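## Task

There are two test-sieve sets, each made of a pan, a sieve and a cover. Separate the set sitting on the work bench and get all six pieces completely within the tote, then move the tote onto the steel shelf at the end wall. At the end no cover or sieve may have any bit of its skirt (its lower rim) sitting down inside another piece, and the tote must rest on the shelf with nothing of it overhanging the shelf edge. Any number of robots may be used. Release everything and back away at the finish. A robot that tips over or is left leaning fails the task, and a result that holds only because a robot is still supporting it is not counted.

## Robot and tools

Robots: two identical Hello Robot Stretch 4 units, r1 and r2. Each has an omni-wheel base, a mast with a lift, a forward-telescoping arm, a three-joint wrist (yaw, pitch, roll) and a two-finger gripper. Each is about 1.6 m tall; its base rim lies within 0.23 m of its base origin. Cameras per robot: <r>_head_camera, <r>_head_left_camera, <r>_head_right_camera, <r>_wrist_camera.

Frames: every robot reports in its own base frame (origin on the floor under the base centre, x forward, y left, z up). hand_pose is a point between the open fingertips in that frame; its printed value may be somewhat off. Odometry is the base frame at the start of the scene and is from wheel counts only, so slip looks like travel. Because each robot uses its own frames, only images, lidar_m and wrist_depth_mm reveal where the robots sit relative to one another.

execute_actions: argument actions is a list holding exactly one action (or empty, which just returns state and pictures). The action is an object keyed by "r1" and/or "r2". Per robot you may give:
- base: exactly one relative move from where the base last measured itself: translate_m (metres, forward +, -2 to 2), strafe_m (metres, left +, -2 to 2) or rotate_rad (radians, counter-clockwise +, -3.2 to 3.2). These are offsets, not poses.
- joints: absolute targets by name, any subset: lift_m 0 to 1.2; arm_m 0 to 0.55 (extension); wrist_yaw_rad -1.134 to 4.276 (0 forward, + left, 3.14 stowed back; above 3.4 the arm may interfere); wrist_pitch_rad -1.117 to 4.259 (0 level, 1.57 pointing down); wrist_roll_rad -1.117 to 4.259 (0 fingers level, + clockwise seen from behind); gripper_m -0.038 to 0.141 (fingertip gap in metres; below 0 means squeezing each other).
- pace: "slow", "default", "fast" or "max" (base up to 0.1/0.3/0.4/0.6 m/s and 1/2/3/4 rad/s; slower when the lift is high).
- contact_limits: {"arm_m": 0 to 0.75}, push force before the arm stops, default 0.5.
- or end_of_arm alone: "enable_torque" to revive wrist/gripper motors that shut off.
cameras: list of camera names, "all", null (all) or [] (none). All motions in one action start together. Joint targets out of range are clipped and reported; any other bad value or key rejects the whole call. Omitted joints may still be driving toward earlier targets. An action runs at most 15 s. Unfolding at the start: lift_m 0.4 with wrist_yaw_rad 0 together.

wait: seconds 0 to 10; nothing new commanded, returns state and images. zoom_image: camera plus region [x0,y0,x1,y1] in pixels of that camera's latest image, at most 504x504. read_manual: licence texts only. finished_scene: scene number (1 or 2); irreversible, reports success, and the goal must still hold at that moment.

Result lines: base_status and joint_status tell how each motion ended: "done" (base: wheels turned the commanded amount, even if slipping), "off_target", "contact_stop_at_<key>" (blocked; lift, arm or wheels then go slack, a loaded lift may sink), "limit_stop_at_<name>" (e.g. own_body, tilt over 6 degrees), "time_out", "torque_fault" (a wrist motor overloaded and went limp; send enable_torque). on_its_own describes uncommanded behaviour; "held at" is a target, not the position. lidar_m: 12 distances in metres, 30-degree sectors starting straight ahead and going counter-clockwise (4th left, 7th behind, 10th right); "-" means nothing seen or closer than 0.25 m; glass, clear plastic and thin legs may be missed. wrist_depth_mm: 7x7 grid of median depths, 100 to 2000 mm. turned_by_wheels vs turned_by_imu differing by over about 0.1 rad signals a bump or slip. base_tilt is in degrees, forward and right positive, with a fixed bias up to about 1.5. motor_effort is percent of max, bracket = peak of last action; a wrist_pitch effort pulled away from 0 hints at a load. Gripper position and "done" do not prove a grasp; at commanded gripper_m of 0 or above, a firm hold shows as a clear gripper effort change.

Grasping: command a gap smaller than the object; squeezing harder draws the object in toward the wrist. Stuck fingertips on a surface: raise the lift.

Avoid: robots touching each other (a hard press ends the run; once bases touch, even millimetres more is hard); shared loads, since base travel can differ about 3 cm per metre; turning or driving with over 1 kg held and arm_m above 0.2, especially fast; strong steady pushes with the gripper high; pressing the gripper into things (torque faults); drops, slams and hard hits; anything left leaning on a robot. Tilted-up, rolled wrists risk own-body stops. Loose objects may occasionally get nudged.

Each tool is called as name(argument=value, ...) on one line, values as JSON.

## Session

I'll start by looking at the current state of the scene.

execute_actions(actions=[])

Scene clock: 0.00 s.
r1.base_odometry: x=+0.000 y=+0.000 heading=+0.000 (m, m, rad; r1's odometry frame)
r1.turned_by_wheels: +0.000 (rad since the last result)
r1.turned_by_imu: +0.000 (rad since the last result)
r1.base_tilt: forward=-0.4 right=-0.9 (deg)
r1.lidar_m: 1.36 1.56 5.17 1.33 0.74 0.62 0.63 0.76 1.34 3.31 3.84 4.10
r1.base_status: not commanded
r1.joint_positions: lift_m=+0.130 arm_m=+0.001 wrist_yaw_rad=+3.160 wrist_pitch_rad=-0.001 wrist_roll_rad=-0.002 gripper_m=+0.057
r1.joint_status: not commanded
r1.motor_effort: lift_m=+21 arm_m=+0 wrist_yaw_rad=-1 wrist_pitch_rad=-4 wrist_roll_rad=-1 gripper_m=-4 wheel_0=+0 wheel_1=+0 wheel_2=+0 (%)
r1.hand_pose: x=-0.1185 y=+0.0820 z=+0.3080 quat_wxyz=(-0.009, +0.000, -0.001, +1.000) (m; r1's base frame)
r1.wrist_depth_mm: - 143 273 778 723 699 668 / - 118 145 778 732 691 654 / - 118 147 768 723 683 647 / 106 138 185 768 732 676 647 / 216 842 798 759 715 668 647 / 878 866 212 750 216 668 640 / 854 831 788 143 683 654 634
r2.base_odometry: x=+0.000 y=+0.000 heading=+0.000 (m, m, rad; r2's odometry frame)
r2.turned_by_wheels: +0.000 (rad since the last result)
r2.turned_by_imu: +0.000 (rad since the last result)
r2.base_tilt: forward=-0.4 right=+0.3 (deg)
r2.lidar_m: 1.70 2.40 1.26 1.04 1.02 1.16 1.95 3.17 3.45 3.68 0.95 1.04
r2.base_status: not commanded
r2.joint_positions: lift_m=+0.264 arm_m=+0.000 wrist_yaw_rad=+3.089 wrist_pitch_rad=-0.001 wrist_roll_rad=+0.015 gripper_m=+0.057
r2.joint_status: not commanded
r2.motor_effort: lift_m=+17 arm_m=-1 wrist_yaw_rad=+1 wrist_pitch_rad=-7 wrist_roll_rad=+0 gripper_m=-3 wheel_0=+0 wheel_1=+0 wheel_2=+0 (%)
r2.hand_pose: x=-0.1128 y=+0.1026 z=+0.4426 quat_wxyz=(+0.027, +0.000, +0.007, +1.000) (m; r2's base frame)
r2.wrist_depth_mm: - 141 - - 1808 1255 1008 / - 133 - - 1808 1281 1025 / 103 138 221 - 1808 1308 1042 / 120 142 - - 1863 1308 1042 / - - - - 1756 1308 1060 / 1618 1618 200 1618 193 1255 1060 / 1138 1078 1098 120 1138 1008 991
pictures: r1_head_camera, r1_head_left_camera, r1_head_right_camera, r1_wrist_camera, r2_head_camera, r2_head_left_camera, r2_head_right_camera, r2_wrist_camera
Images, in order (width x height): r1_head_camera 420x560, r1_head_left_camera 420x672, r1_head_right_camera 420x672, r1_wrist_camera 616x392, r2_head_camera 420x560, r2_head_left_camera 420x672, r2_head_right_camera 420x672, r2_wrist_camera 616x392.

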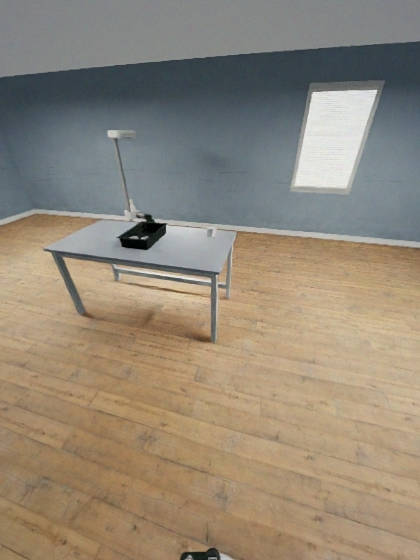

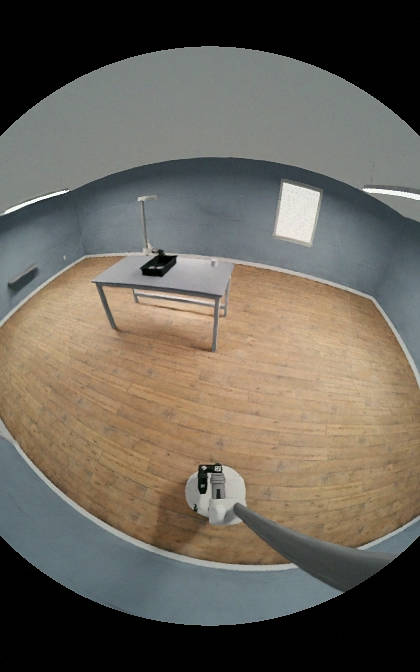

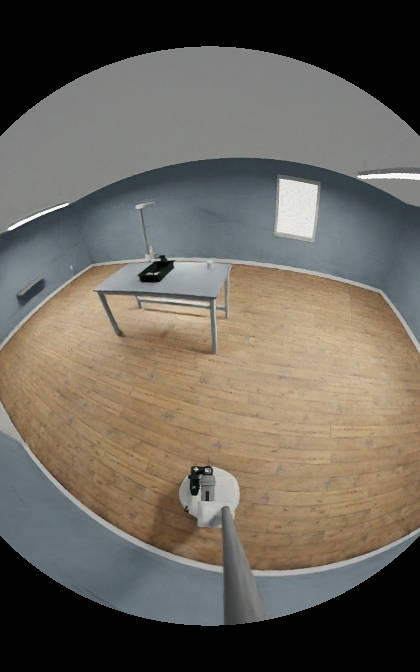

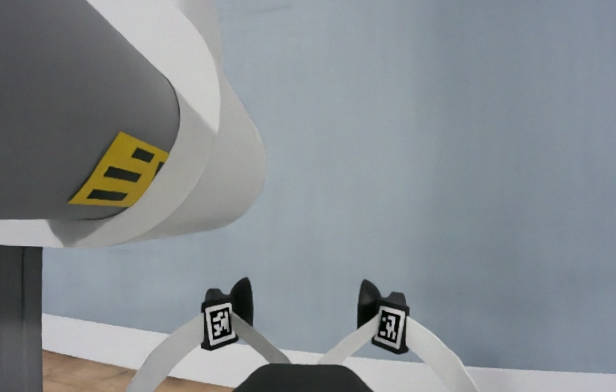

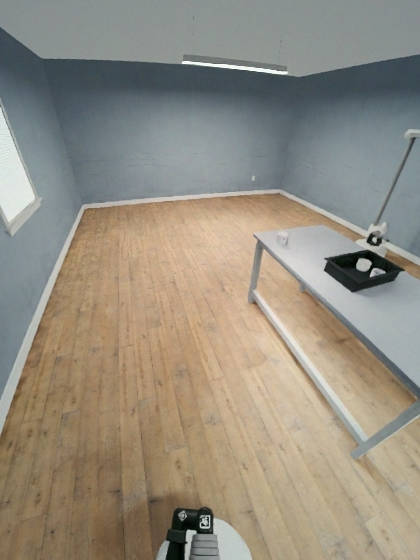

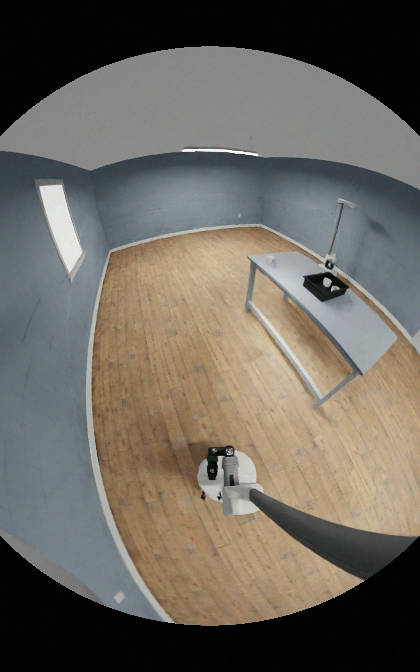

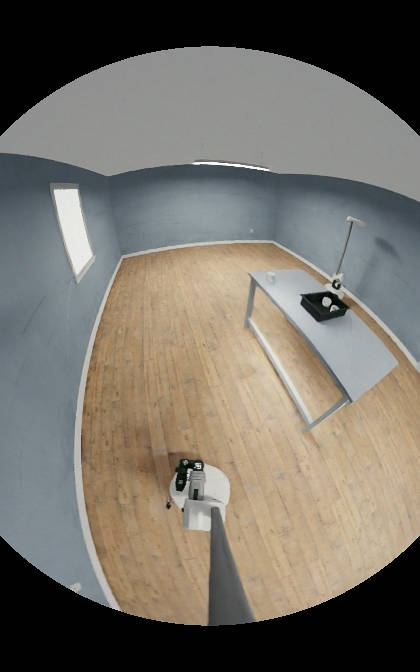

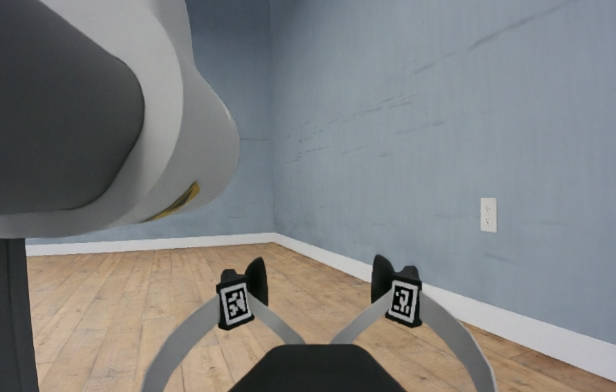

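zoom_image(camera="r2_head_camera", region=[240, 200, 420, 320])

zoom_image(camera="r1_head_camera", region=[40, 190, 250, 350])

zoom_image(camera="r1_head_left_camera", region=[0, 230, 120, 330])

Region (240, 200, 420, 320) of r2_head_camera's 420x560 image, scaled by 2.800, with more detail than that image has.

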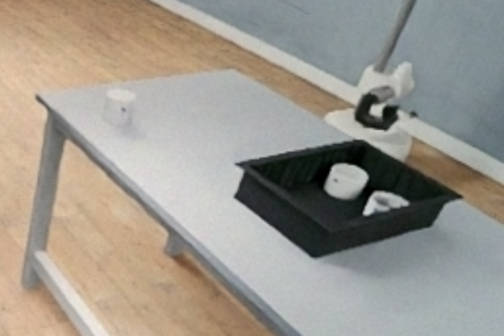

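Region (40, 190, 250, 350) of r1_head_camera's 420x560 image, scaled by 2.400, with more detail than that image has; it fills the top 384 rows of this view, and the rest is white.

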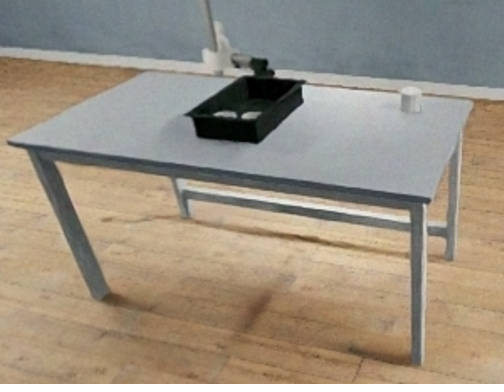

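Region (0, 230, 120, 330) of r1_head_left_camera's 420x672 image, scaled by 4.200, with more detail than that image has.

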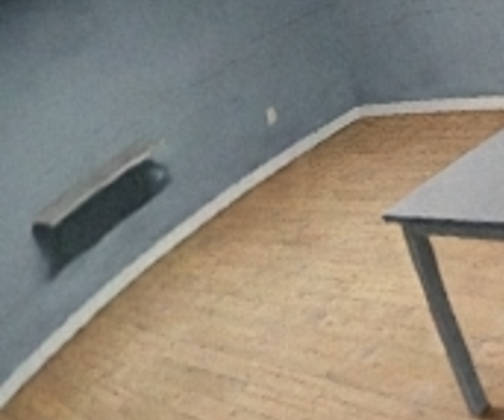

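execute_actions(actions=[{"r1": {"base": {"rotate_rad": -0.40}, "pace": "fast"}, "r2": {"base": {"rotate_rad": -1.27}, "joints": {"lift_m": 0.2}, "pace": "fast"}}], cameras=[])

execute_actions(actions=[{"r1": {"base": {"translate_m": 1.97}, "joints": {"lift_m": 0.75, "wrist_yaw_rad": 0, "gripper_m": 0.12}, "pace": "max"}, "r2": {"base": {"strafe_m": 1.47}, "joints": {"lift_m": 0.75, "wrist_yaw_rad": 0, "gripper_m": 0.12}, "pace": "max"}}], cameras=["r2_head_camera"])

Scene clock: 109.63 s.
r1.base_odometry: x=+0.000 y=+0.000 heading=-0.400 (m, m, rad; r1's odometry frame)
r1.turned_by_wheels: -0.400 (rad since the last result)
r1.turned_by_imu: -0.409 (rad since the last result)
r1.base_tilt: forward=-0.4 right=-1.0 (deg)
r1.lidar_m: 4.08 1.37 1.69 5.18 1.12 0.70 0.62 0.64 0.81 1.74 3.33 4.12
r1.base_status: done
r1.joint_positions: lift_m=+0.130 arm_m=+0.001 wrist_yaw_rad=+3.160 wrist_pitch_rad=-0.001 wrist_roll_rad=-0.002 gripper_m=+0.057
r1.joint_status: not commanded
r1.motor_effort: lift_m=+20(21) arm_m=-1(0) wrist_yaw_rad=-2(2) wrist_pitch_rad=-4(3) wrist_roll_rad=-1(0) gripper_m=-3(4) wheel_0=+1(9) wheel_1=+1(11) wheel_2=+2(8) (%)
r1.hand_pose: x=-0.1185 y=+0.0820 z=+0.3080 quat_wxyz=(-0.009, +0.000, -0.001, +1.000) (m; r1's base frame)
r1.wrist_depth_mm: - 143 273 809 820 854 878 / - 118 145 788 831 831 866 / - 118 147 788 820 831 878 / 106 138 185 778 809 831 866 / 216 732 759 778 809 831 854 / 699 723 212 778 215 831 854 / 699 699 732 144 778 820 831
r2.base_odometry: x=+0.000 y=+0.000 heading=-1.270 (m, m, rad; r2's odometry frame)
r2.turned_by_wheels: -1.270 (rad since the last result)
r2.turned_by_imu: -1.295 (rad since the last result)
r2.base_tilt: forward=-0.4 right=+0.4 (deg)
r2.lidar_m: 0.89 0.95 1.26 4.58 1.56 1.09 1.02 1.08 1.46 3.50 3.17 3.81
r2.base_status: done
r2.joint_positions: lift_m=+0.200 arm_m=+0.000 wrist_yaw_rad=+3.089 wrist_pitch_rad=-0.001 wrist_roll_rad=+0.015 gripper_m=+0.057
r2.joint_status: all done
r2.motor_effort: lift_m=+14(12) arm_m=-1(1) wrist_yaw_rad=+2(1) wrist_pitch_rad=-6(8) wrist_roll_rad=-1(0) gripper_m=-2(4) wheel_0=+0(7) wheel_1=-1(8) wheel_2=-1(7) (%)
r2.hand_pose: x=-0.1127 y=+0.1026 z=+0.3786 quat_wxyz=(+0.027, +0.000, +0.007, +1.000) (m; r2's base frame)
r2.wrist_depth_mm: - 141 1182 1205 1229 1255 1281 / - 133 1182 1229 1229 1255 1281 / 103 138 222 1205 1229 1229 1281 / 120 142 1182 1205 1255 1255 1255 / 1160 1182 1205 1205 1229 1281 1308 / 1160 1160 200 1205 193 1255 1255 / 991 946 960 121 991 866 917
pictures: none
No camera images: the call's "cameras" was empty. Leave "cameras" out to get every camera's image.

Scene clock: 114.40 s.
r1.base_odometry: x=+1.815 y=-0.766 heading=-0.400 (m, m, rad; r1's odometry frame)
r1.turned_by_wheels: +0.000 (rad since the last result)
r1.turned_by_imu: +0.005 (rad since the last result)
r1.base_tilt: forward=-0.4 right=-1.0 (deg)
r1.lidar_m: 2.09 1.03 0.93 0.53 0.54 0.67 2.60 2.65 3.33 3.04 3.08 2.29
r1.base_status: done
r1.joint_positions: lift_m=+0.750 arm_m=+0.001 wrist_yaw_rad=+0.000 wrist_pitch_rad=-0.001 wrist_roll_rad=-0.002 gripper_m=+0.120
r1.joint_status: all done
r1.motor_effort: lift_m=+22(24) arm_m=+0(0) wrist_yaw_rad=+0(8) wrist_pitch_rad=-3(5) wrist_roll_rad=+0(0) gripper_m=-1(5) wheel_0=-1(9) wheel_1=+1(12) wheel_2=+2(13) (%)
r1.hand_pose: x=+0.4601 y=-0.0873 z=+0.9283 quat_wxyz=(+1.000, -0.001, +0.000, +0.000) (m; r1's base frame)
r1.wrist_depth_mm: 1756 1756 1808 1983 - - - / 1756 1863 1921 1921 - - - / 1756 1808 1921 1921 - - - / 1756 1863 1863 1921 - - - / 1756 1808 1863 1863 - - - / 1661 1756 1808 1921 1983 - - / 1756 1756 1756 148 1983 - -
r2.base_odometry: x=+1.404 y=+0.435 heading=-1.270 (m, m, rad; r2's odometry frame)
r2.turned_by_wheels: +0.000 (rad since the last result)
r2.turned_by_imu: -0.002 (rad since the last result)
r2.base_tilt: forward=-0.4 right=+0.3 (deg)
r2.lidar_m: 0.86 1.04 0.94 3.76 1.59 1.13 1.03 1.09 1.55 3.91 1.31 0.91
r2.base_status: done
r2.joint_positions: lift_m=+0.750 arm_m=+0.000 wrist_yaw_rad=+0.000 wrist_pitch_rad=-0.001 wrist_roll_rad=+0.015 gripper_m=+0.120
r2.joint_status: all done
r2.motor_effort: lift_m=+20(27) arm_m=-1(1) wrist_yaw_rad=+0(6) wrist_pitch_rad=-9(8) wrist_roll_rad=-1(0) gripper_m=+2(1) wheel_0=+1(12) wheel_1=+0(14) wheel_2=+0(2) (%)
r2.hand_pose: x=+0.4592 y=-0.0873 z=+0.9281 quat_wxyz=(+1.000, +0.007, +0.000, +0.000) (m; r2's base frame)
r2.wrist_depth_mm: - - - - - - - / - - - - - - - / - - - - - - - / - - - - - - - / - - - 1336 1255 878 878 / - - 216 715 699 683 723 / - - 1060 121 - 1983 -
pictures: r2_head_camera
Images, in order (width x height): r2_head_camera 420x560.

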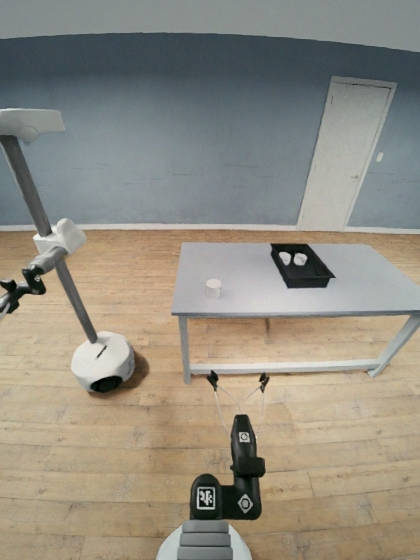

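execute_actions(actions=[{"r1": {"base": {"rotate_rad": 1.69}, "joints": {"wrist_pitch_rad": 0.3}, "pace": "fast"}, "r2": {"base": {"translate_m": 0.33}, "joints": {"wrist_pitch_rad": 0.3}, "pace": "fast"}}], cameras=["r1_head_camera", "r1_wrist_camera", "r2_head_camera", "r2_wrist_camera"])

Scene clock: 122.10 s.
r1.base_odometry: x=+1.815 y=-0.766 heading=+1.290 (m, m, rad; r1's odometry frame)
r1.turned_by_wheels: +1.690 (rad since the last result)
r1.turned_by_imu: +1.724 (rad since the last result)
r1.base_tilt: forward=-0.4 right=-1.0 (deg)
r1.lidar_m: 0.53 0.58 0.78 2.59 2.70 3.17 3.07 3.11 2.22 2.08 0.80 0.79
r1.base_status: done
r1.joint_positions: lift_m=+0.750 arm_m=+0.001 wrist_yaw_rad=+0.000 wrist_pitch_rad=+0.302 wrist_roll_rad=-0.002 gripper_m=+0.120
r1.joint_status: all done
r1.motor_effort: lift_m=+22(22) arm_m=+0(1) wrist_yaw_rad=-1(2) wrist_pitch_rad=-3(6) wrist_roll_rad=+0(0) gripper_m=-2(2) wheel_0=+0(8) wheel_1=+0(8) wheel_2=-3(9) (%)
r1.hand_pose: x=+0.4471 y=-0.0874 z=+0.8424 quat_wxyz=(+0.989, -0.001, +0.150, +0.000) (m; r1's base frame)
r1.wrist_depth_mm: - - - - - - - / - - - - - - - / - 946 976 - - - 559 / 732 759 621 878 - - - / 480 488 496 508 - - - / 373 359 362 373 1661 1618 1708 / 399 404 404 148 1366 1366 1430
r2.base_odometry: x=+1.502 y=+0.120 heading=-1.270 (m, m, rad; r2's odometry frame)
r2.turned_by_wheels: +0.000 (rad since the last result)
r2.turned_by_imu: -0.001 (rad since the last result)
r2.base_tilt: forward=-0.5 right=+0.3 (deg)
r2.lidar_m: 0.52 0.56 0.75 3.75 2.06 1.48 1.38 1.48 2.00 4.56 0.80 0.58
r2.base_status: done
r2.joint_positions: lift_m=+0.750 arm_m=+0.000 wrist_yaw_rad=+0.000 wrist_pitch_rad=+0.302 wrist_roll_rad=+0.015 gripper_m=+0.120
r2.joint_status: all done
r2.motor_effort: lift_m=+20(20) arm_m=-1(1) wrist_yaw_rad=+0(0) wrist_pitch_rad=-6(1) wrist_roll_rad=-1(0) gripper_m=-3(1) wheel_0=-1(6) wheel_1=+0(7) wheel_2=-1(9) (%)
r2.hand_pose: x=+0.4462 y=-0.0873 z=+0.8422 quat_wxyz=(+0.989, +0.007, +0.150, -0.001) (m; r2's base frame)
r2.wrist_depth_mm: - - - - - - - / - - - - - - - / - - - - 1078 831 820 / - - 554 580 615 609 549 / - 452 449 439 433 421 413 / 1464 373 217 373 368 373 433 / 1366 436 1308 121 1366 1255 1255
pictures: r1_head_camera, r1_wrist_camera, r2_head_camera, r2_wrist_camera
camera_calibration (this result's frames):
r1_wrist_camera: T_world_to_cam=[[0.00398037, -0.999882, 0.0148293, -0.102033], [-0.25597, -0.0153541, -0.966563, 0.987113], [0.966677, 0.0000514328, -0.256001, 0.010288], [0, 0, 0, 1]] pos_world=[0.243132, -0.0868652, 0.958254]
r2_wrist_camera: T_world_to_cam=[[0.0300705, -0.998625, -0.0429296, -0.0532919], [-0.290855, 0.0323485, -0.95622, 0.99272], [0.956295, 0.0412403, -0.289482, 0.0444308], [0, 0, 0, 1]] pos_world=[0.247851, -0.087164, 0.959833]
Images, in order (width x height): r1_head_camera 420x560, r1_wrist_camera 616x392, r2_head_camera 420x560, r2_wrist_camera 616x392.

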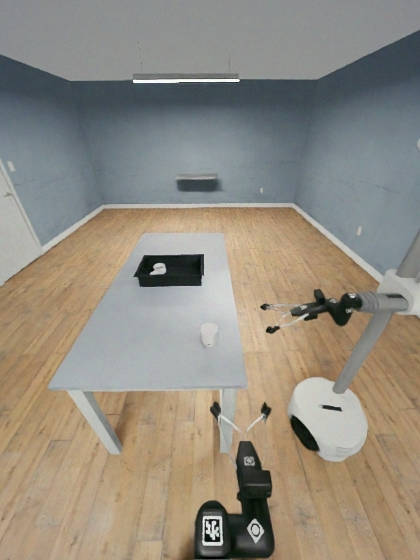

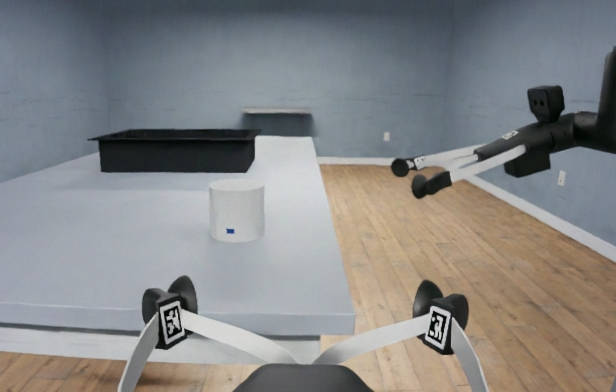

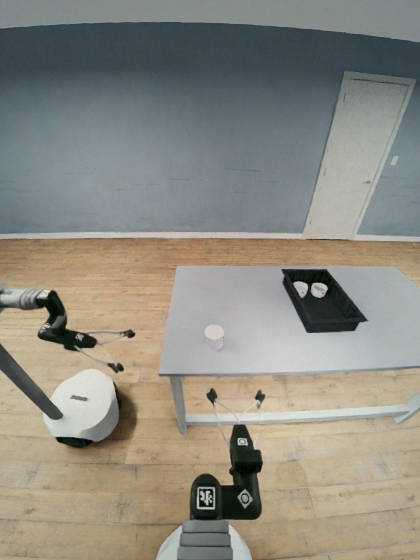

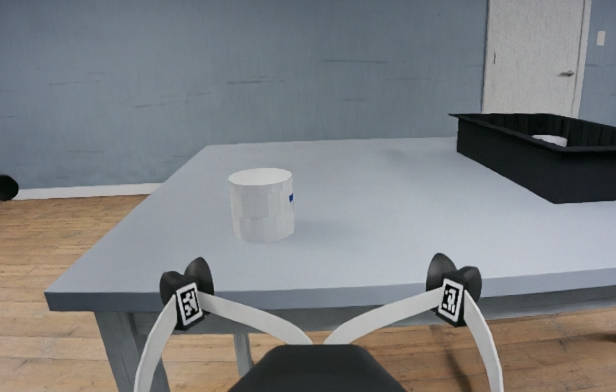

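zoom_image(camera="r2_wrist_camera", region=[200, 150, 330, 260])

zoom_image(camera="r1_wrist_camera", region=[180, 160, 300, 260])

zoom_image(camera="r2_head_camera", region=[260, 255, 390, 345])

zoom_image(camera="r1_wrist_camera", region=[70, 90, 340, 190])

Region (200, 150, 330, 260) of r2_wrist_camera's 616x392 image, scaled by 3.877; it fills the top 426 rows of this view, and the rest is white.

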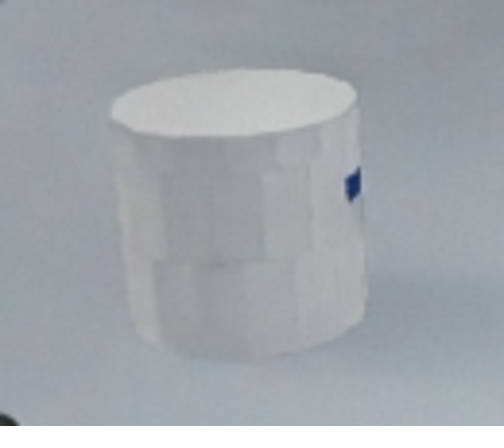

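Region (180, 160, 300, 260) of r1_wrist_camera's 616x392 image, scaled by 4.200.

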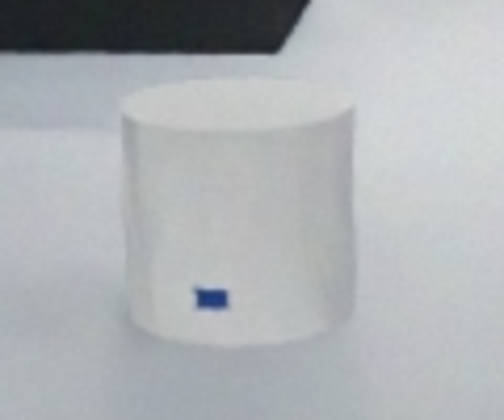

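Region (260, 255, 390, 345) of r2_head_camera's 420x560 image, scaled by 3.877, with more detail than that image has; it fills the top 349 rows of this view, and the rest is white.

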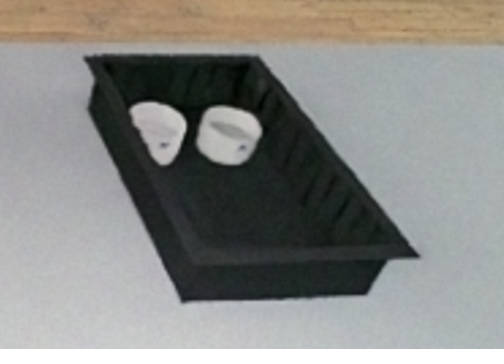

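Region (70, 90, 340, 190) of r1_wrist_camera's 616x392 image, scaled by 1.867; it fills the top 187 rows of this view, and the rest is white.

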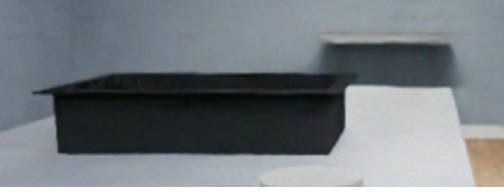

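execute_actions(actions=[{"r1": {"base": {"strafe_m": 0.097}, "joints": {"wrist_pitch_rad": 0.4, "lift_m": 0.75, "gripper_m": 0.135}, "pace": "fast"}, "r2": {"joints": {"lift_m": 1.08, "wrist_pitch_rad": 1.57, "wrist_yaw_rad": 1.43, "wrist_roll_rad": 1.43, "arm_m": 0.1}, "pace": "fast"}}], cameras=[])

execute_actions(actions=[{"r1": {"joints": {"arm_m": 0.15}, "pace": "fast"}, "r2": {"joints": {"arm_m": 0.43}, "pace": "fast"}}], cameras=["r1_head_camera", "r1_wrist_camera", "r2_head_camera", "r2_wrist_camera"])

Scene clock: 224.47 s.
r1.base_odometry: x=+1.722 y=-0.740 heading=+1.290 (m, m, rad; r1's odometry frame)
r1.turned_by_wheels: +0.000 (rad since the last result)
r1.turned_by_imu: -0.001 (rad since the last result)
r1.base_tilt: forward=-0.4 right=-1.0 (deg)
r1.lidar_m: 0.55 0.57 2.62 2.49 2.59 3.17 3.05 3.14 2.31 2.18 0.87 0.58
r1.base_status: done
r1.joint_positions: lift_m=+0.750 arm_m=+0.001 wrist_yaw_rad=+0.000 wrist_pitch_rad=+0.402 wrist_roll_rad=-0.002 gripper_m=+0.135
r1.joint_status: all done
r1.motor_effort: lift_m=+22(26) arm_m=+0(1) wrist_yaw_rad=+0(1) wrist_pitch_rad=-2(3) wrist_roll_rad=+0(0) gripper_m=+0(3) wheel_0=+1(11) wheel_1=-3(13) wheel_2=+0(4) (%)
r1.hand_pose: x=+0.4372 y=-0.0874 z=+0.8153 quat_wxyz=(+0.980, -0.001, +0.200, +0.000) (m; r1's base frame)
r1.wrist_depth_mm: - - - - - - - / - - - - - - - / 854 854 878 788 - - - / 521 535 544 521 585 - - / 377 382 387 389 397 1921 1921 / 410 370 366 413 410 1464 1464 / 1205 1205 1182 150 445 1205 1255
r2.base_odometry: x=+1.502 y=+0.120 heading=-1.270 (m, m, rad; r2's odometry frame)
r2.turned_by_wheels: +0.000 (rad since the last result)
r2.turned_by_imu: -0.001 (rad since the last result)
r2.base_tilt: forward=-0.5 right=+0.3 (deg)
r2.lidar_m: 0.52 0.57 0.85 3.75 2.10 1.51 1.40 1.48 1.97 4.54 0.80 0.53
r2.base_status: not commanded
r2.joint_positions: lift_m=+1.080 arm_m=+0.099 wrist_yaw_rad=+1.429 wrist_pitch_rad=+1.570 wrist_roll_rad=+1.430 gripper_m=+0.120
r2.joint_status: all done
r2.motor_effort: lift_m=+21(22) arm_m=+4(5) wrist_yaw_rad=+2(7) wrist_pitch_rad=+1(8) wrist_roll_rad=+0(3) gripper_m=-1(3) wheel_0=-1(1) wheel_1=+0(0) wheel_2=-1(1) (%)
r2.hand_pose: x=+0.3567 y=-0.0120 z=+0.9694 quat_wxyz=(+0.707, +0.001, +0.707, +0.000) (m; r2's base frame)
r2.wrist_depth_mm: 1008 1008 433 430 427 424 424 / 1008 1098 809 1205 1205 1205 1182 / 1118 1229 1229 1205 1205 1182 1160 / 1229 1229 1229 1205 1205 1205 1205 / 1255 1229 1255 1229 1229 1205 1205 / 1255 1255 216 1008 1008 1205 1205 / 1255 1255 1229 121 1205 1205 1205
pictures: none
No camera images: the call's "cameras" was empty. Leave "cameras" out to get every camera's image.

Scene clock: 226.23 s.
r1.base_odometry: x=+1.722 y=-0.740 heading=+1.290 (m, m, rad; r1's odometry frame)
r1.turned_by_wheels: +0.000 (rad since the last result)
r1.turned_by_imu: +0.000 (rad since the last result)
r1.base_tilt: forward=-0.4 right=-1.0 (deg)
r1.lidar_m: 0.54 0.56 2.60 2.49 2.61 3.18 3.06 3.17 2.31 2.19 0.87 0.61
r1.base_status: not commanded
r1.joint_positions: lift_m=+0.750 arm_m=+0.149 wrist_yaw_rad=+0.000 wrist_pitch_rad=+0.402 wrist_roll_rad=-0.002 gripper_m=+0.135
r1.joint_status: all done
r1.motor_effort: lift_m=+21(21) arm_m=+5(6) wrist_yaw_rad=-1(1) wrist_pitch_rad=-4(3) wrist_roll_rad=+0(0) gripper_m=-1(0) wheel_0=+1(1) wheel_1=-3(3) wheel_2=+0(0) (%)
r1.hand_pose: x=+0.5855 y=-0.0874 z=+0.8153 quat_wxyz=(+0.980, -0.001, +0.200, +0.000) (m; r1's base frame)
r1.wrist_depth_mm: - - - - - - - / - - - - - - - / 854 809 788 878 - - - / 517 530 535 389 591 - - / 373 382 387 389 389 1921 1921 / 290 270 301 306 304 1397 1499 / 245 240 245 149 250 243 1229
r2.base_odometry: x=+1.502 y=+0.120 heading=-1.270 (m, m, rad; r2's odometry frame)
r2.turned_by_wheels: +0.000 (rad since the last result)
r2.turned_by_imu: +0.000 (rad since the last result)
r2.base_tilt: forward=-0.4 right=+0.4 (deg)
r2.lidar_m: 0.54 0.54 0.87 3.77 2.08 1.46 1.40 1.47 1.98 4.55 0.81 0.57
r2.base_status: not commanded
r2.joint_positions: lift_m=+1.080 arm_m=+0.429 wrist_yaw_rad=+1.430 wrist_pitch_rad=+1.570 wrist_roll_rad=+1.430 gripper_m=+0.120
r2.joint_status: all done
r2.motor_effort: lift_m=+21(21) arm_m=+4(5) wrist_yaw_rad=+2(3) wrist_pitch_rad=+1(1) wrist_roll_rad=+1(0) gripper_m=+2(1) wheel_0=-1(1) wheel_1=+0(0) wheel_2=-1(1) (%)
r2.hand_pose: x=+0.6867 y=-0.0120 z=+0.9694 quat_wxyz=(+0.707, +0.000, +0.707, +0.000) (m; r2's base frame)
r2.wrist_depth_mm: 1229 1205 433 427 424 424 418 / 1229 1229 433 430 424 421 418 / 1025 439 436 430 430 427 421 / 1008 1008 433 430 427 427 424 / 1255 1229 439 433 427 427 427 / 1255 439 216 433 433 430 424 / 1255 1255 1255 121 1205 1205 1182
pictures: r1_head_camera, r1_wrist_camera, r2_head_camera, r2_wrist_camera
camera_calibration (this result's frames):
r1_wrist_camera: T_world_to_cam=[[0.00549286, -0.999882, 0.014366, -0.102677], [-0.351247, -0.01538, -0.936156, 1.02735], [0.936267, 0.0000961463, -0.35129, -0.0349329], [0, 0, 0, 1]] pos_world=[0.394123, -0.0868612, 0.95096]
r2_wrist_camera: T_world_to_cam=[[-0.0174195, -0.998952, -0.0423181, 0.0522091], [-0.99982, 0.0177225, -0.00679549, 0.74823], [0.00753836, 0.0421921, -0.999081, 1.18757], [0, 0, 0, 1]] pos_world=[0.740053, -0.0112124, 1.19378]
Images, in order (width x height): r1_head_camera 420x560, r1_wrist_camera 616x392, r2_head_camera 420x560, r2_wrist_camera 616x392.

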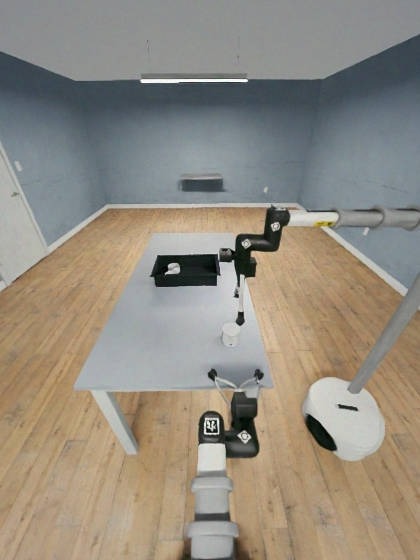

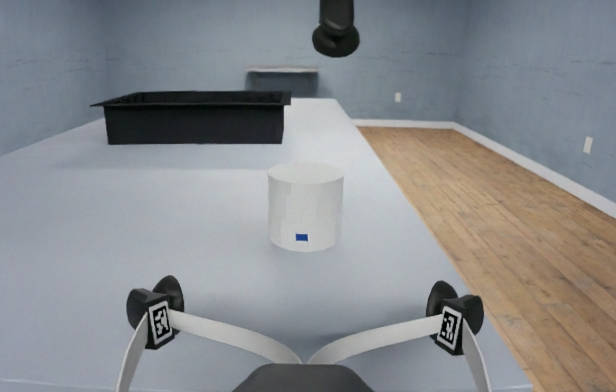

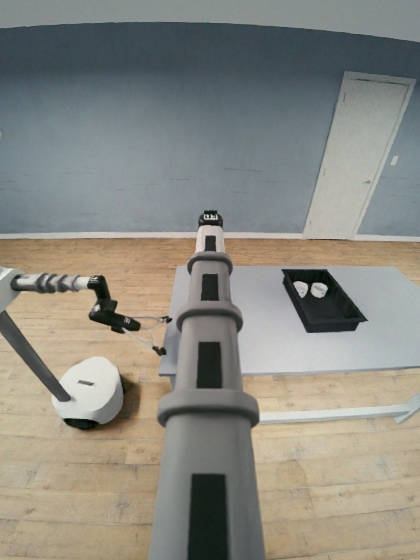

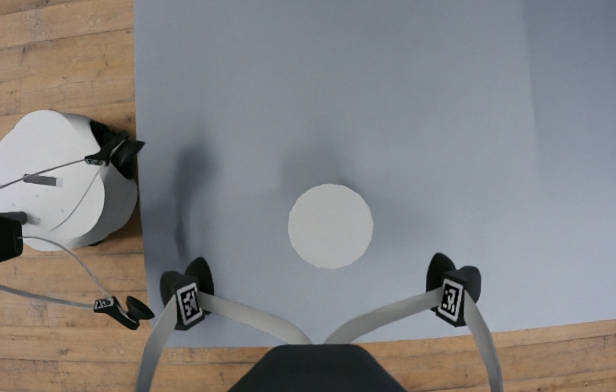

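execute_actions(actions=[{"r2": {"joints": {"arm_m": 0.46, "wrist_yaw_rad": 1.34, "wrist_roll_rad": 1.34, "lift_m": 0.945}, "pace": "default"}}], cameras=["r1_wrist_camera", "r2_wrist_camera"])

Scene clock: 262.93 s.
r1.base_odometry: x=+1.722 y=-0.740 heading=+1.290 (m, m, rad; r1's odometry frame)
r1.turned_by_wheels: +0.000 (rad since the last result)
r1.turned_by_imu: -0.001 (rad since the last result)
r1.base_tilt: forward=-0.4 right=-1.0 (deg)
r1.lidar_m: 0.52 0.57 2.63 2.49 2.62 3.16 3.04 3.19 2.31 2.21 0.87 0.60
r1.base_status: not commanded
r1.joint_positions: lift_m=+0.750 arm_m=+0.149 wrist_yaw_rad=+0.000 wrist_pitch_rad=+0.402 wrist_roll_rad=-0.002 gripper_m=+0.135
r1.joint_status: not commanded
r1.motor_effort: lift_m=+22(21) arm_m=+6(5) wrist_yaw_rad=-2(1) wrist_pitch_rad=-3(3) wrist_roll_rad=-1(0) gripper_m=-1(1) wheel_0=+1(1) wheel_1=-3(3) wheel_2=+0(0) (%)
r1.hand_pose: x=+0.5855 y=-0.0874 z=+0.8153 quat_wxyz=(+0.980, -0.001, +0.200, +0.000) (m; r1's base frame)
r1.wrist_depth_mm: - - - - - - - / - - - - - - - / 842 778 798 788 - - - / 517 521 535 377 591 - - / 373 379 387 387 394 1863 1921 / 291 270 303 306 307 1336 1499 / 243 241 246 150 248 243 1255
r2.base_odometry: x=+1.502 y=+0.120 heading=-1.270 (m, m, rad; r2's odometry frame)
r2.turned_by_wheels: +0.000 (rad since the last result)
r2.turned_by_imu: -0.001 (rad since the last result)
r2.base_tilt: forward=-0.5 right=+0.4 (deg)
r2.lidar_m: 0.54 0.54 0.85 3.76 2.08 1.50 1.40 1.46 1.99 4.59 0.77 0.59
r2.base_status: not commanded
r2.joint_positions: lift_m=+0.945 arm_m=+0.459 wrist_yaw_rad=+1.341 wrist_pitch_rad=+1.570 wrist_roll_rad=+1.340 gripper_m=+0.120
r2.joint_status: all done
r2.motor_effort: lift_m=+13(18) arm_m=+4(6) wrist_yaw_rad=-1(3) wrist_pitch_rad=+1(0) wrist_roll_rad=-1(1) gripper_m=-4(1) wheel_0=-1(1) wheel_1=+0(0) wheel_2=-1(1) (%)
r2.hand_pose: x=+0.7153 y=-0.0197 z=+0.8351 quat_wxyz=(+0.707, +0.000, +0.707, +0.000) (m; r2's base frame)
r2.wrist_depth_mm: 300 298 296 293 293 290 289 / 301 300 297 294 293 290 289 / 301 300 298 297 293 291 290 / 303 300 300 297 294 293 290 / 878 301 300 224 296 293 291 / 1098 303 216 225 224 293 291 / 1118 304 303 121 297 294 293
pictures: r1_wrist_camera, r2_wrist_camera
camera_calibration (this result's frames):
r1_wrist_camera: T_world_to_cam=[[0.005493, -0.999882, 0.014366, -0.102677], [-0.351248, -0.0153801, -0.936156, 1.02735], [0.936266, 0.0000962714, -0.351291, -0.0349327], [0, 0, 0, 1]] pos_world=[0.394123, -0.0868612, 0.95096]
r2_wrist_camera: T_world_to_cam=[[-0.0170825, -0.998964, -0.0421779, 0.038981], [-0.999825, 0.0173872, -0.0068672, 0.776075], [0.00759344, 0.0420532, -0.999087, 1.0534], [0, 0, 0, 1]] pos_world=[0.768606, -0.0188521, 1.05942]
Images, in order (width x height): r1_wrist_camera 616x392, r2_wrist_camera 616x392.

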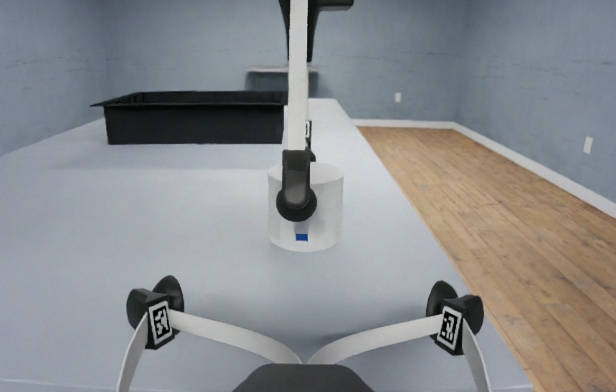

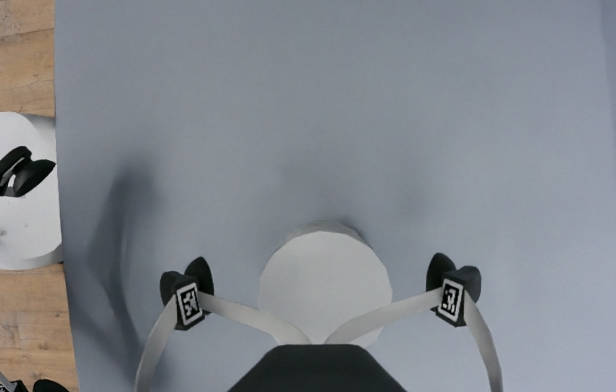

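execute_actions(actions=[{"r2": {"joints": {"arm_m": 0.454, "wrist_roll_rad": -0.23, "gripper_m": 0.095}, "pace": "default"}}], cameras=["r1_wrist_camera", "r2_wrist_camera"])

zoom_image(camera="r1_wrist_camera", region=[220, 100, 400, 260])

Scene clock: 278.20 s.
r1.base_odometry: x=+1.722 y=-0.740 heading=+1.290 (m, m, rad; r1's odometry frame)
r1.turned_by_wheels: +0.000 (rad since the last result)
r1.turned_by_imu: -0.001 (rad since the last result)
r1.base_tilt: forward=-0.4 right=-1.0 (deg)
r1.lidar_m: 0.54 0.57 2.59 2.49 2.56 3.15 3.06 3.14 2.30 2.21 0.87 0.60
r1.base_status: not commanded
r1.joint_positions: lift_m=+0.750 arm_m=+0.149 wrist_yaw_rad=+0.000 wrist_pitch_rad=+0.402 wrist_roll_rad=-0.002 gripper_m=+0.135
r1.joint_status: not commanded
r1.motor_effort: lift_m=+22(22) arm_m=+5(5) wrist_yaw_rad=-1(2) wrist_pitch_rad=-4(3) wrist_roll_rad=-1(1) gripper_m=-1(1) wheel_0=+1(1) wheel_1=-3(3) wheel_2=+0(0) (%)
r1.hand_pose: x=+0.5855 y=-0.0874 z=+0.8153 quat_wxyz=(+0.980, -0.001, +0.200, +0.000) (m; r1's base frame)
r1.wrist_depth_mm: - - - 345 - - - / - - - - - - - / 831 788 798 878 - - - / 521 530 535 387 597 - - / 373 382 387 389 392 1921 1921 / 291 271 303 306 307 1366 1499 / 246 239 246 149 249 243 1281
r2.base_odometry: x=+1.502 y=+0.120 heading=-1.270 (m, m, rad; r2's odometry frame)
r2.turned_by_wheels: +0.000 (rad since the last result)
r2.turned_by_imu: -0.001 (rad since the last result)
r2.base_tilt: forward=-0.4 right=+0.4 (deg)
r2.lidar_m: 0.52 0.55 0.84 3.75 2.09 1.48 1.41 1.47 1.97 4.52 0.81 0.57
r2.base_status: not commanded
r2.joint_positions: lift_m=+0.945 arm_m=+0.455 wrist_yaw_rad=+1.340 wrist_pitch_rad=+1.570 wrist_roll_rad=-0.230 gripper_m=+0.095
r2.joint_status: all done
r2.motor_effort: lift_m=+13(13) arm_m=-4(4) wrist_yaw_rad=+1(0) wrist_pitch_rad=+0(0) wrist_roll_rad=-1(7) gripper_m=+0(0) wheel_0=-1(1) wheel_1=+0(0) wheel_2=-1(1) (%)
r2.hand_pose: x=+0.7109 y=-0.0197 z=+0.8351 quat_wxyz=(+0.501, -0.500, +0.500, +0.500) (m; r2's base frame)
r2.wrist_depth_mm: 1078 300 297 294 291 289 286 / 1118 300 298 296 293 290 287 / 891 917 300 296 293 291 289 / 878 878 300 297 294 291 289 / 891 891 300 224 294 291 290 / 1118 1098 201 224 224 293 291 / 1118 1098 303 121 296 293 290
pictures: r1_wrist_camera, r2_wrist_camera
camera_calibration (this result's frames):
r1_wrist_camera: T_world_to_cam=[[0.00549335, -0.999882, 0.014366, -0.102677], [-0.351248, -0.0153802, -0.936156, 1.02735], [0.936266, 0.0000965985, -0.351291, -0.0349327], [0, 0, 0, 1]] pos_world=[0.394123, -0.0868611, 0.95096]
r2_wrist_camera: T_world_to_cam=[[0.998993, -0.0182298, -0.0410016, -0.665065], [-0.0185575, -0.999799, -0.00762652, 0.0546761], [-0.0408543, 0.00837973, -0.99913, 1.08725], [0, 0, 0, 1]] pos_world=[0.709829, 0.0334303, 1.05945]
Images, in order (width x height): r1_wrist_camera 616x392, r2_wrist_camera 616x392.

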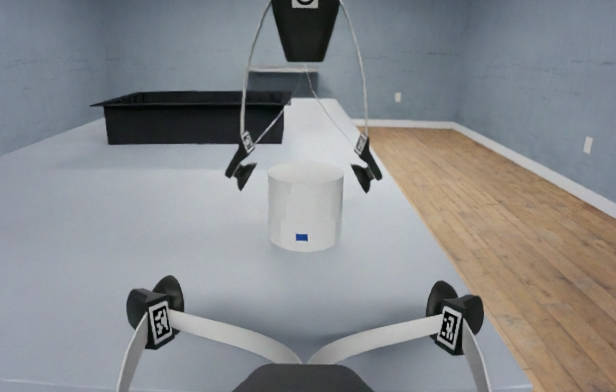

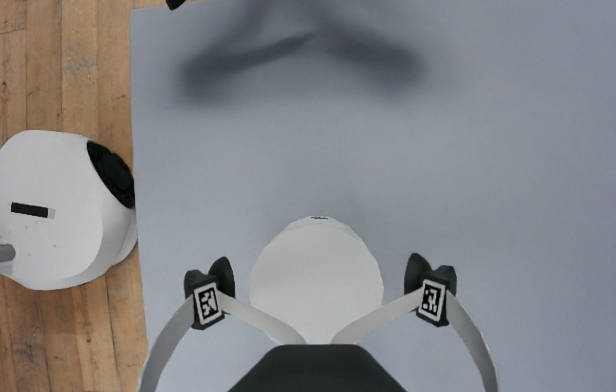

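Region (220, 100, 400, 260) of r1_wrist_camera's 616x392 image, scaled by 2.800.

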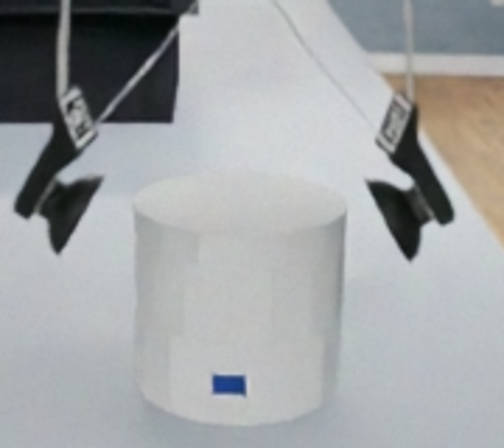

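execute_actions(actions=[{"r2": {"joints": {"lift_m": 0.931}, "pace": "default"}}], cameras=[])

execute_actions(actions=[{"r2": {"joints": {"gripper_m": 0.05}, "pace": "default"}}], cameras=["r1_wrist_camera", "r2_wrist_camera"])

zoom_image(camera="r1_wrist_camera", region=[220, 100, 400, 260])

Scene clock: 289.57 s.
r1.base_odometry: x=+1.722 y=-0.740 heading=+1.290 (m, m, rad; r1's odometry frame)
r1.turned_by_wheels: +0.000 (rad since the last result)
r1.turned_by_imu: -0.001 (rad since the last result)
r1.base_tilt: forward=-0.3 right=-1.0 (deg)
r1.lidar_m: 0.51 0.55 2.58 2.49 2.59 3.18 3.06 3.16 2.32 2.22 0.88 0.62
r1.base_status: not commanded
r1.joint_positions: lift_m=+0.750 arm_m=+0.149 wrist_yaw_rad=+0.000 wrist_pitch_rad=+0.402 wrist_roll_rad=-0.002 gripper_m=+0.135
r1.joint_status: not commanded
r1.motor_effort: lift_m=+22(22) arm_m=+5(6) wrist_yaw_rad=-2(2) wrist_pitch_rad=-4(3) wrist_roll_rad=+1(0) gripper_m=+1(0) wheel_0=+1(1) wheel_1=-3(3) wheel_2=+0(0) (%)
r1.hand_pose: x=+0.5855 y=-0.0874 z=+0.8153 quat_wxyz=(+0.980, -0.001, +0.200, +0.000) (m; r1's base frame)
r1.wrist_depth_mm: - - - 343 - - - / - - - - - - - / 854 788 798 809 - - - / 525 525 496 387 585 - - / 377 379 387 387 394 1983 1983 / 291 268 301 304 306 1336 1464 / 245 239 245 150 250 244 1229
r2.base_odometry: x=+1.502 y=+0.120 heading=-1.270 (m, m, rad; r2's odometry frame)
r2.turned_by_wheels: +0.000 (rad since the last result)
r2.turned_by_imu: -0.001 (rad since the last result)
r2.base_tilt: forward=-0.5 right=+0.3 (deg)
r2.lidar_m: 0.52 0.58 0.84 3.75 2.07 1.48 1.37 1.47 2.03 4.57 0.79 0.58
r2.base_status: not commanded
r2.joint_positions: lift_m=+0.931 arm_m=+0.455 wrist_yaw_rad=+1.340 wrist_pitch_rad=+1.570 wrist_roll_rad=-0.230 gripper_m=+0.095
r2.joint_status: all done
r2.motor_effort: lift_m=+13(15) arm_m=-4(4) wrist_yaw_rad=+1(1) wrist_pitch_rad=+1(2) wrist_roll_rad=-1(2) gripper_m=+0(1) wheel_0=-1(1) wheel_1=+0(0) wheel_2=-1(1) (%)
r2.hand_pose: x=+0.7109 y=-0.0197 z=+0.8210 quat_wxyz=(+0.501, -0.500, +0.500, +0.500) (m; r2's base frame)
r2.wrist_depth_mm: 1078 286 283 281 278 274 273 / 1098 286 283 282 279 276 273 / 891 287 285 281 279 278 274 / 866 289 286 282 281 277 276 / 878 290 286 210 279 278 277 / 1098 1078 201 211 208 278 277 / 1118 1098 287 121 282 278 277
pictures: none
No camera images: the call's "cameras" was empty. Leave "cameras" out to get every camera's image.

Scene clock: 290.83 s.
r1.base_odometry: x=+1.722 y=-0.740 heading=+1.290 (m, m, rad; r1's odometry frame)
r1.turned_by_wheels: +0.000 (rad since the last result)
r1.turned_by_imu: +0.000 (rad since the last result)
r1.base_tilt: forward=-0.4 right=-1.0 (deg)
r1.lidar_m: 0.52 0.57 2.63 2.48 2.56 3.17 3.07 3.16 2.33 2.20 0.86 0.59
r1.base_status: not commanded
r1.joint_positions: lift_m=+0.750 arm_m=+0.149 wrist_yaw_rad=+0.000 wrist_pitch_rad=+0.402 wrist_roll_rad=-0.002 gripper_m=+0.135
r1.joint_status: not commanded
r1.motor_effort: lift_m=+22(22) arm_m=+5(6) wrist_yaw_rad=-2(0) wrist_pitch_rad=-3(3) wrist_roll_rad=+0(1) gripper_m=+0(0) wheel_0=+1(1) wheel_1=-3(3) wheel_2=+0(0) (%)
r1.hand_pose: x=+0.5855 y=-0.0874 z=+0.8153 quat_wxyz=(+0.980, -0.001, +0.200, +0.000) (m; r1's base frame)
r1.wrist_depth_mm: - - - 342 - - - / - - - - - - - / 866 788 788 866 - - - / 525 525 496 379 585 - - / 377 379 387 387 392 1983 1921 / 291 270 303 306 307 1397 1464 / 245 238 245 150 249 243 1255
r2.base_odometry: x=+1.502 y=+0.120 heading=-1.270 (m, m, rad; r2's odometry frame)
r2.turned_by_wheels: +0.000 (rad since the last result)
r2.turned_by_imu: +0.000 (rad since the last result)
r2.base_tilt: forward=-0.5 right=+0.3 (deg)
r2.lidar_m: 0.54 0.57 0.84 3.76 2.09 1.49 1.39 1.46 1.98 4.57 0.79 0.59
r2.base_status: not commanded
r2.joint_positions: lift_m=+0.931 arm_m=+0.455 wrist_yaw_rad=+1.340 wrist_pitch_rad=+1.570 wrist_roll_rad=-0.230 gripper_m=+0.050
r2.joint_status: all done
r2.motor_effort: lift_m=+14(13) arm_m=-4(4) wrist_yaw_rad=+0(1) wrist_pitch_rad=+0(0) wrist_roll_rad=-2(1) gripper_m=-20(14) wheel_0=-1(1) wheel_1=+0(0) wheel_2=-1(1) (%)
r2.hand_pose: x=+0.7108 y=-0.0197 z=+0.8210 quat_wxyz=(+0.501, -0.500, +0.500, +0.500) (m; r2's base frame)
r2.wrist_depth_mm: 1078 286 282 279 278 274 272 / 1078 287 283 281 279 274 273 / 891 286 285 282 278 277 274 / 866 287 285 282 279 277 276 / 878 289 286 200 279 277 276 / 1098 1078 193 201 199 278 276 / 1098 691 287 123 282 278 277
pictures: r1_wrist_camera, r2_wrist_camera
camera_calibration (this result's frames):
r1_wrist_camera: T_world_to_cam=[[0.00549332, -0.999882, 0.014366, -0.102677], [-0.351248, -0.0153801, -0.936156, 1.02735], [0.936266, 0.0000965952, -0.351291, -0.0349328], [0, 0, 0, 1]] pos_world=[0.394123, -0.0868612, 0.95096]
r2_wrist_camera: T_world_to_cam=[[0.998992, -0.0182284, -0.0410095, -0.66561], [-0.0185547, -0.999799, -0.0075897, 0.054526], [-0.040863, 0.00834297, -0.99913, 1.07325], [0, 0, 0, 1]] pos_world=[0.709807, 0.0334279, 1.04543]
Images, in order (width x height): r1_wrist_camera 616x392, r2_wrist_camera 616x392.

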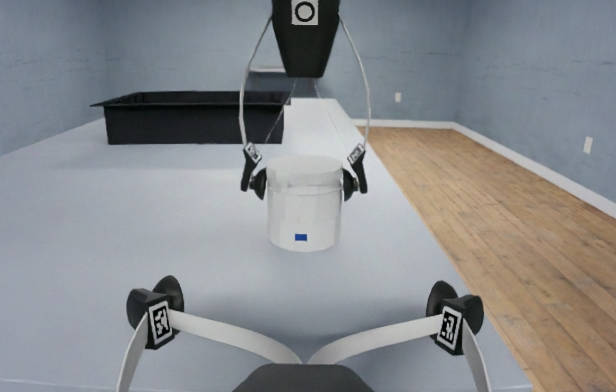

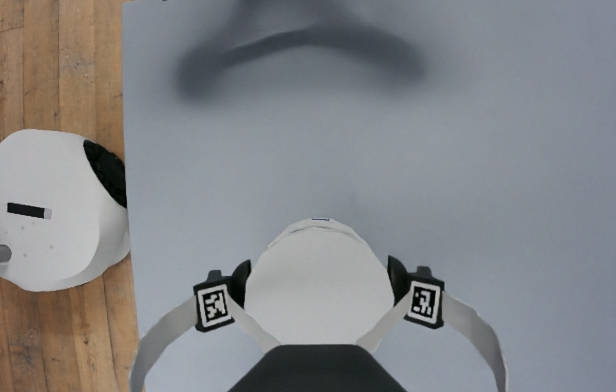

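Region (220, 100, 400, 260) of r1_wrist_camera's 616x392 image, scaled by 2.800.

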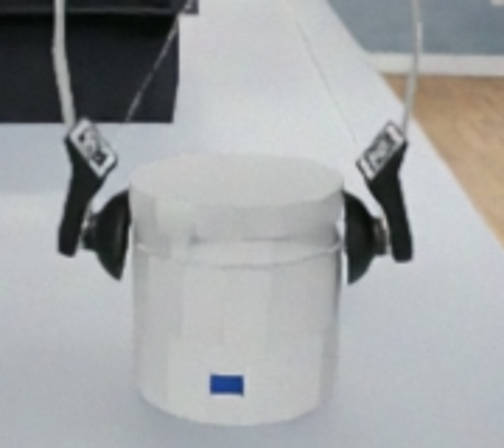

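execute_actions(actions=[{"r2": {"joints": {"lift_m": 0.975}, "pace": "default"}}], cameras=["r1_wrist_camera", "r2_wrist_camera"])

zoom_image(camera="r1_wrist_camera", region=[220, 80, 400, 260])

Scene clock: 296.23 s.
r1.base_odometry: x=+1.722 y=-0.740 heading=+1.290 (m, m, rad; r1's odometry frame)
r1.turned_by_wheels: +0.000 (rad since the last result)
r1.turned_by_imu: -0.001 (rad since the last result)
r1.base_tilt: forward=-0.4 right=-1.0 (deg)
r1.lidar_m: 0.54 0.58 2.62 2.49 2.59 3.15 3.07 3.18 2.30 2.20 0.87 0.60
r1.base_status: not commanded
r1.joint_positions: lift_m=+0.750 arm_m=+0.149 wrist_yaw_rad=+0.000 wrist_pitch_rad=+0.402 wrist_roll_rad=-0.002 gripper_m=+0.135
r1.joint_status: not commanded
r1.motor_effort: lift_m=+22(22) arm_m=+6(5) wrist_yaw_rad=-2(2) wrist_pitch_rad=-3(3) wrist_roll_rad=-1(0) gripper_m=+0(0) wheel_0=+1(1) wheel_1=-3(3) wheel_2=+0(0) (%)
r1.hand_pose: x=+0.5855 y=-0.0874 z=+0.8153 quat_wxyz=(+0.980, -0.001, +0.200, +0.000) (m; r1's base frame)
r1.wrist_depth_mm: - - - - - - - / - - - - - - - / 842 788 759 410 - - - / 525 525 535 404 585 - - / 377 379 387 387 394 1921 1983 / 291 271 303 306 306 1336 1499 / 244 240 247 150 250 241 1255
r2.base_odometry: x=+1.502 y=+0.120 heading=-1.270 (m, m, rad; r2's odometry frame)
r2.turned_by_wheels: +0.000 (rad since the last result)
r2.turned_by_imu: -0.001 (rad since the last result)
r2.base_tilt: forward=-0.4 right=+0.3 (deg)
r2.lidar_m: 0.52 0.57 0.86 3.77 2.07 1.47 1.39 1.45 1.98 4.58 0.82 0.59
r2.base_status: not commanded
r2.joint_positions: lift_m=+0.975 arm_m=+0.455 wrist_yaw_rad=+1.340 wrist_pitch_rad=+1.570 wrist_roll_rad=-0.230 gripper_m=+0.050
r2.joint_status: all done
r2.motor_effort: lift_m=+22(20) arm_m=-4(4) wrist_yaw_rad=+1(0) wrist_pitch_rad=+0(0) wrist_roll_rad=-2(2) gripper_m=-16(14) wheel_0=-1(1) wheel_1=+0(0) wheel_2=-1(1) (%)
r2.hand_pose: x=+0.7108 y=-0.0197 z=+0.8644 quat_wxyz=(+0.501, -0.500, +0.500, +0.500) (m; r2's base frame)
r2.wrist_depth_mm: 1138 1118 327 324 320 319 315 / 1160 1118 327 324 322 317 315 / 931 1118 329 324 324 320 317 / 917 904 329 327 324 322 317 / 917 946 330 200 324 322 319 / 1138 1138 192 201 199 322 320 / 1160 1138 332 123 325 322 320
pictures: r1_wrist_camera, r2_wrist_camera
camera_calibration (this result's frames):
r1_wrist_camera: T_world_to_cam=[[0.00549321, -0.999882, 0.014366, -0.102677], [-0.351247, -0.0153801, -0.936156, 1.02735], [0.936267, 0.0000964851, -0.35129, -0.0349329], [0, 0, 0, 1]] pos_world=[0.394123, -0.0868612, 0.95096]
r2_wrist_camera: T_world_to_cam=[[0.998992, -0.0182276, -0.0410095, -0.66383], [-0.0185539, -0.999799, -0.00758993, 0.0548546], [-0.0408629, 0.00834317, -0.99913, 1.11655], [0, 0, 0, 1]] pos_world=[0.709805, 0.0334279, 1.08877]
Images, in order (width x height): r1_wrist_camera 616x392, r2_wrist_camera 616x392.

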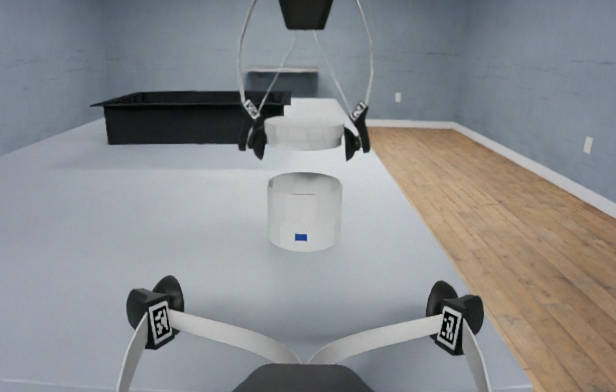

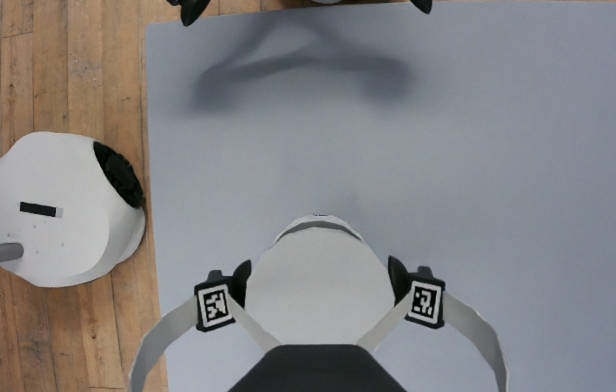

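Region (220, 80, 400, 260) of r1_wrist_camera's 616x392 image, scaled by 2.800.

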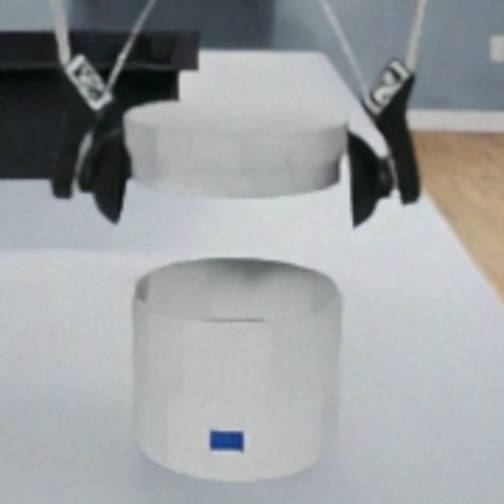

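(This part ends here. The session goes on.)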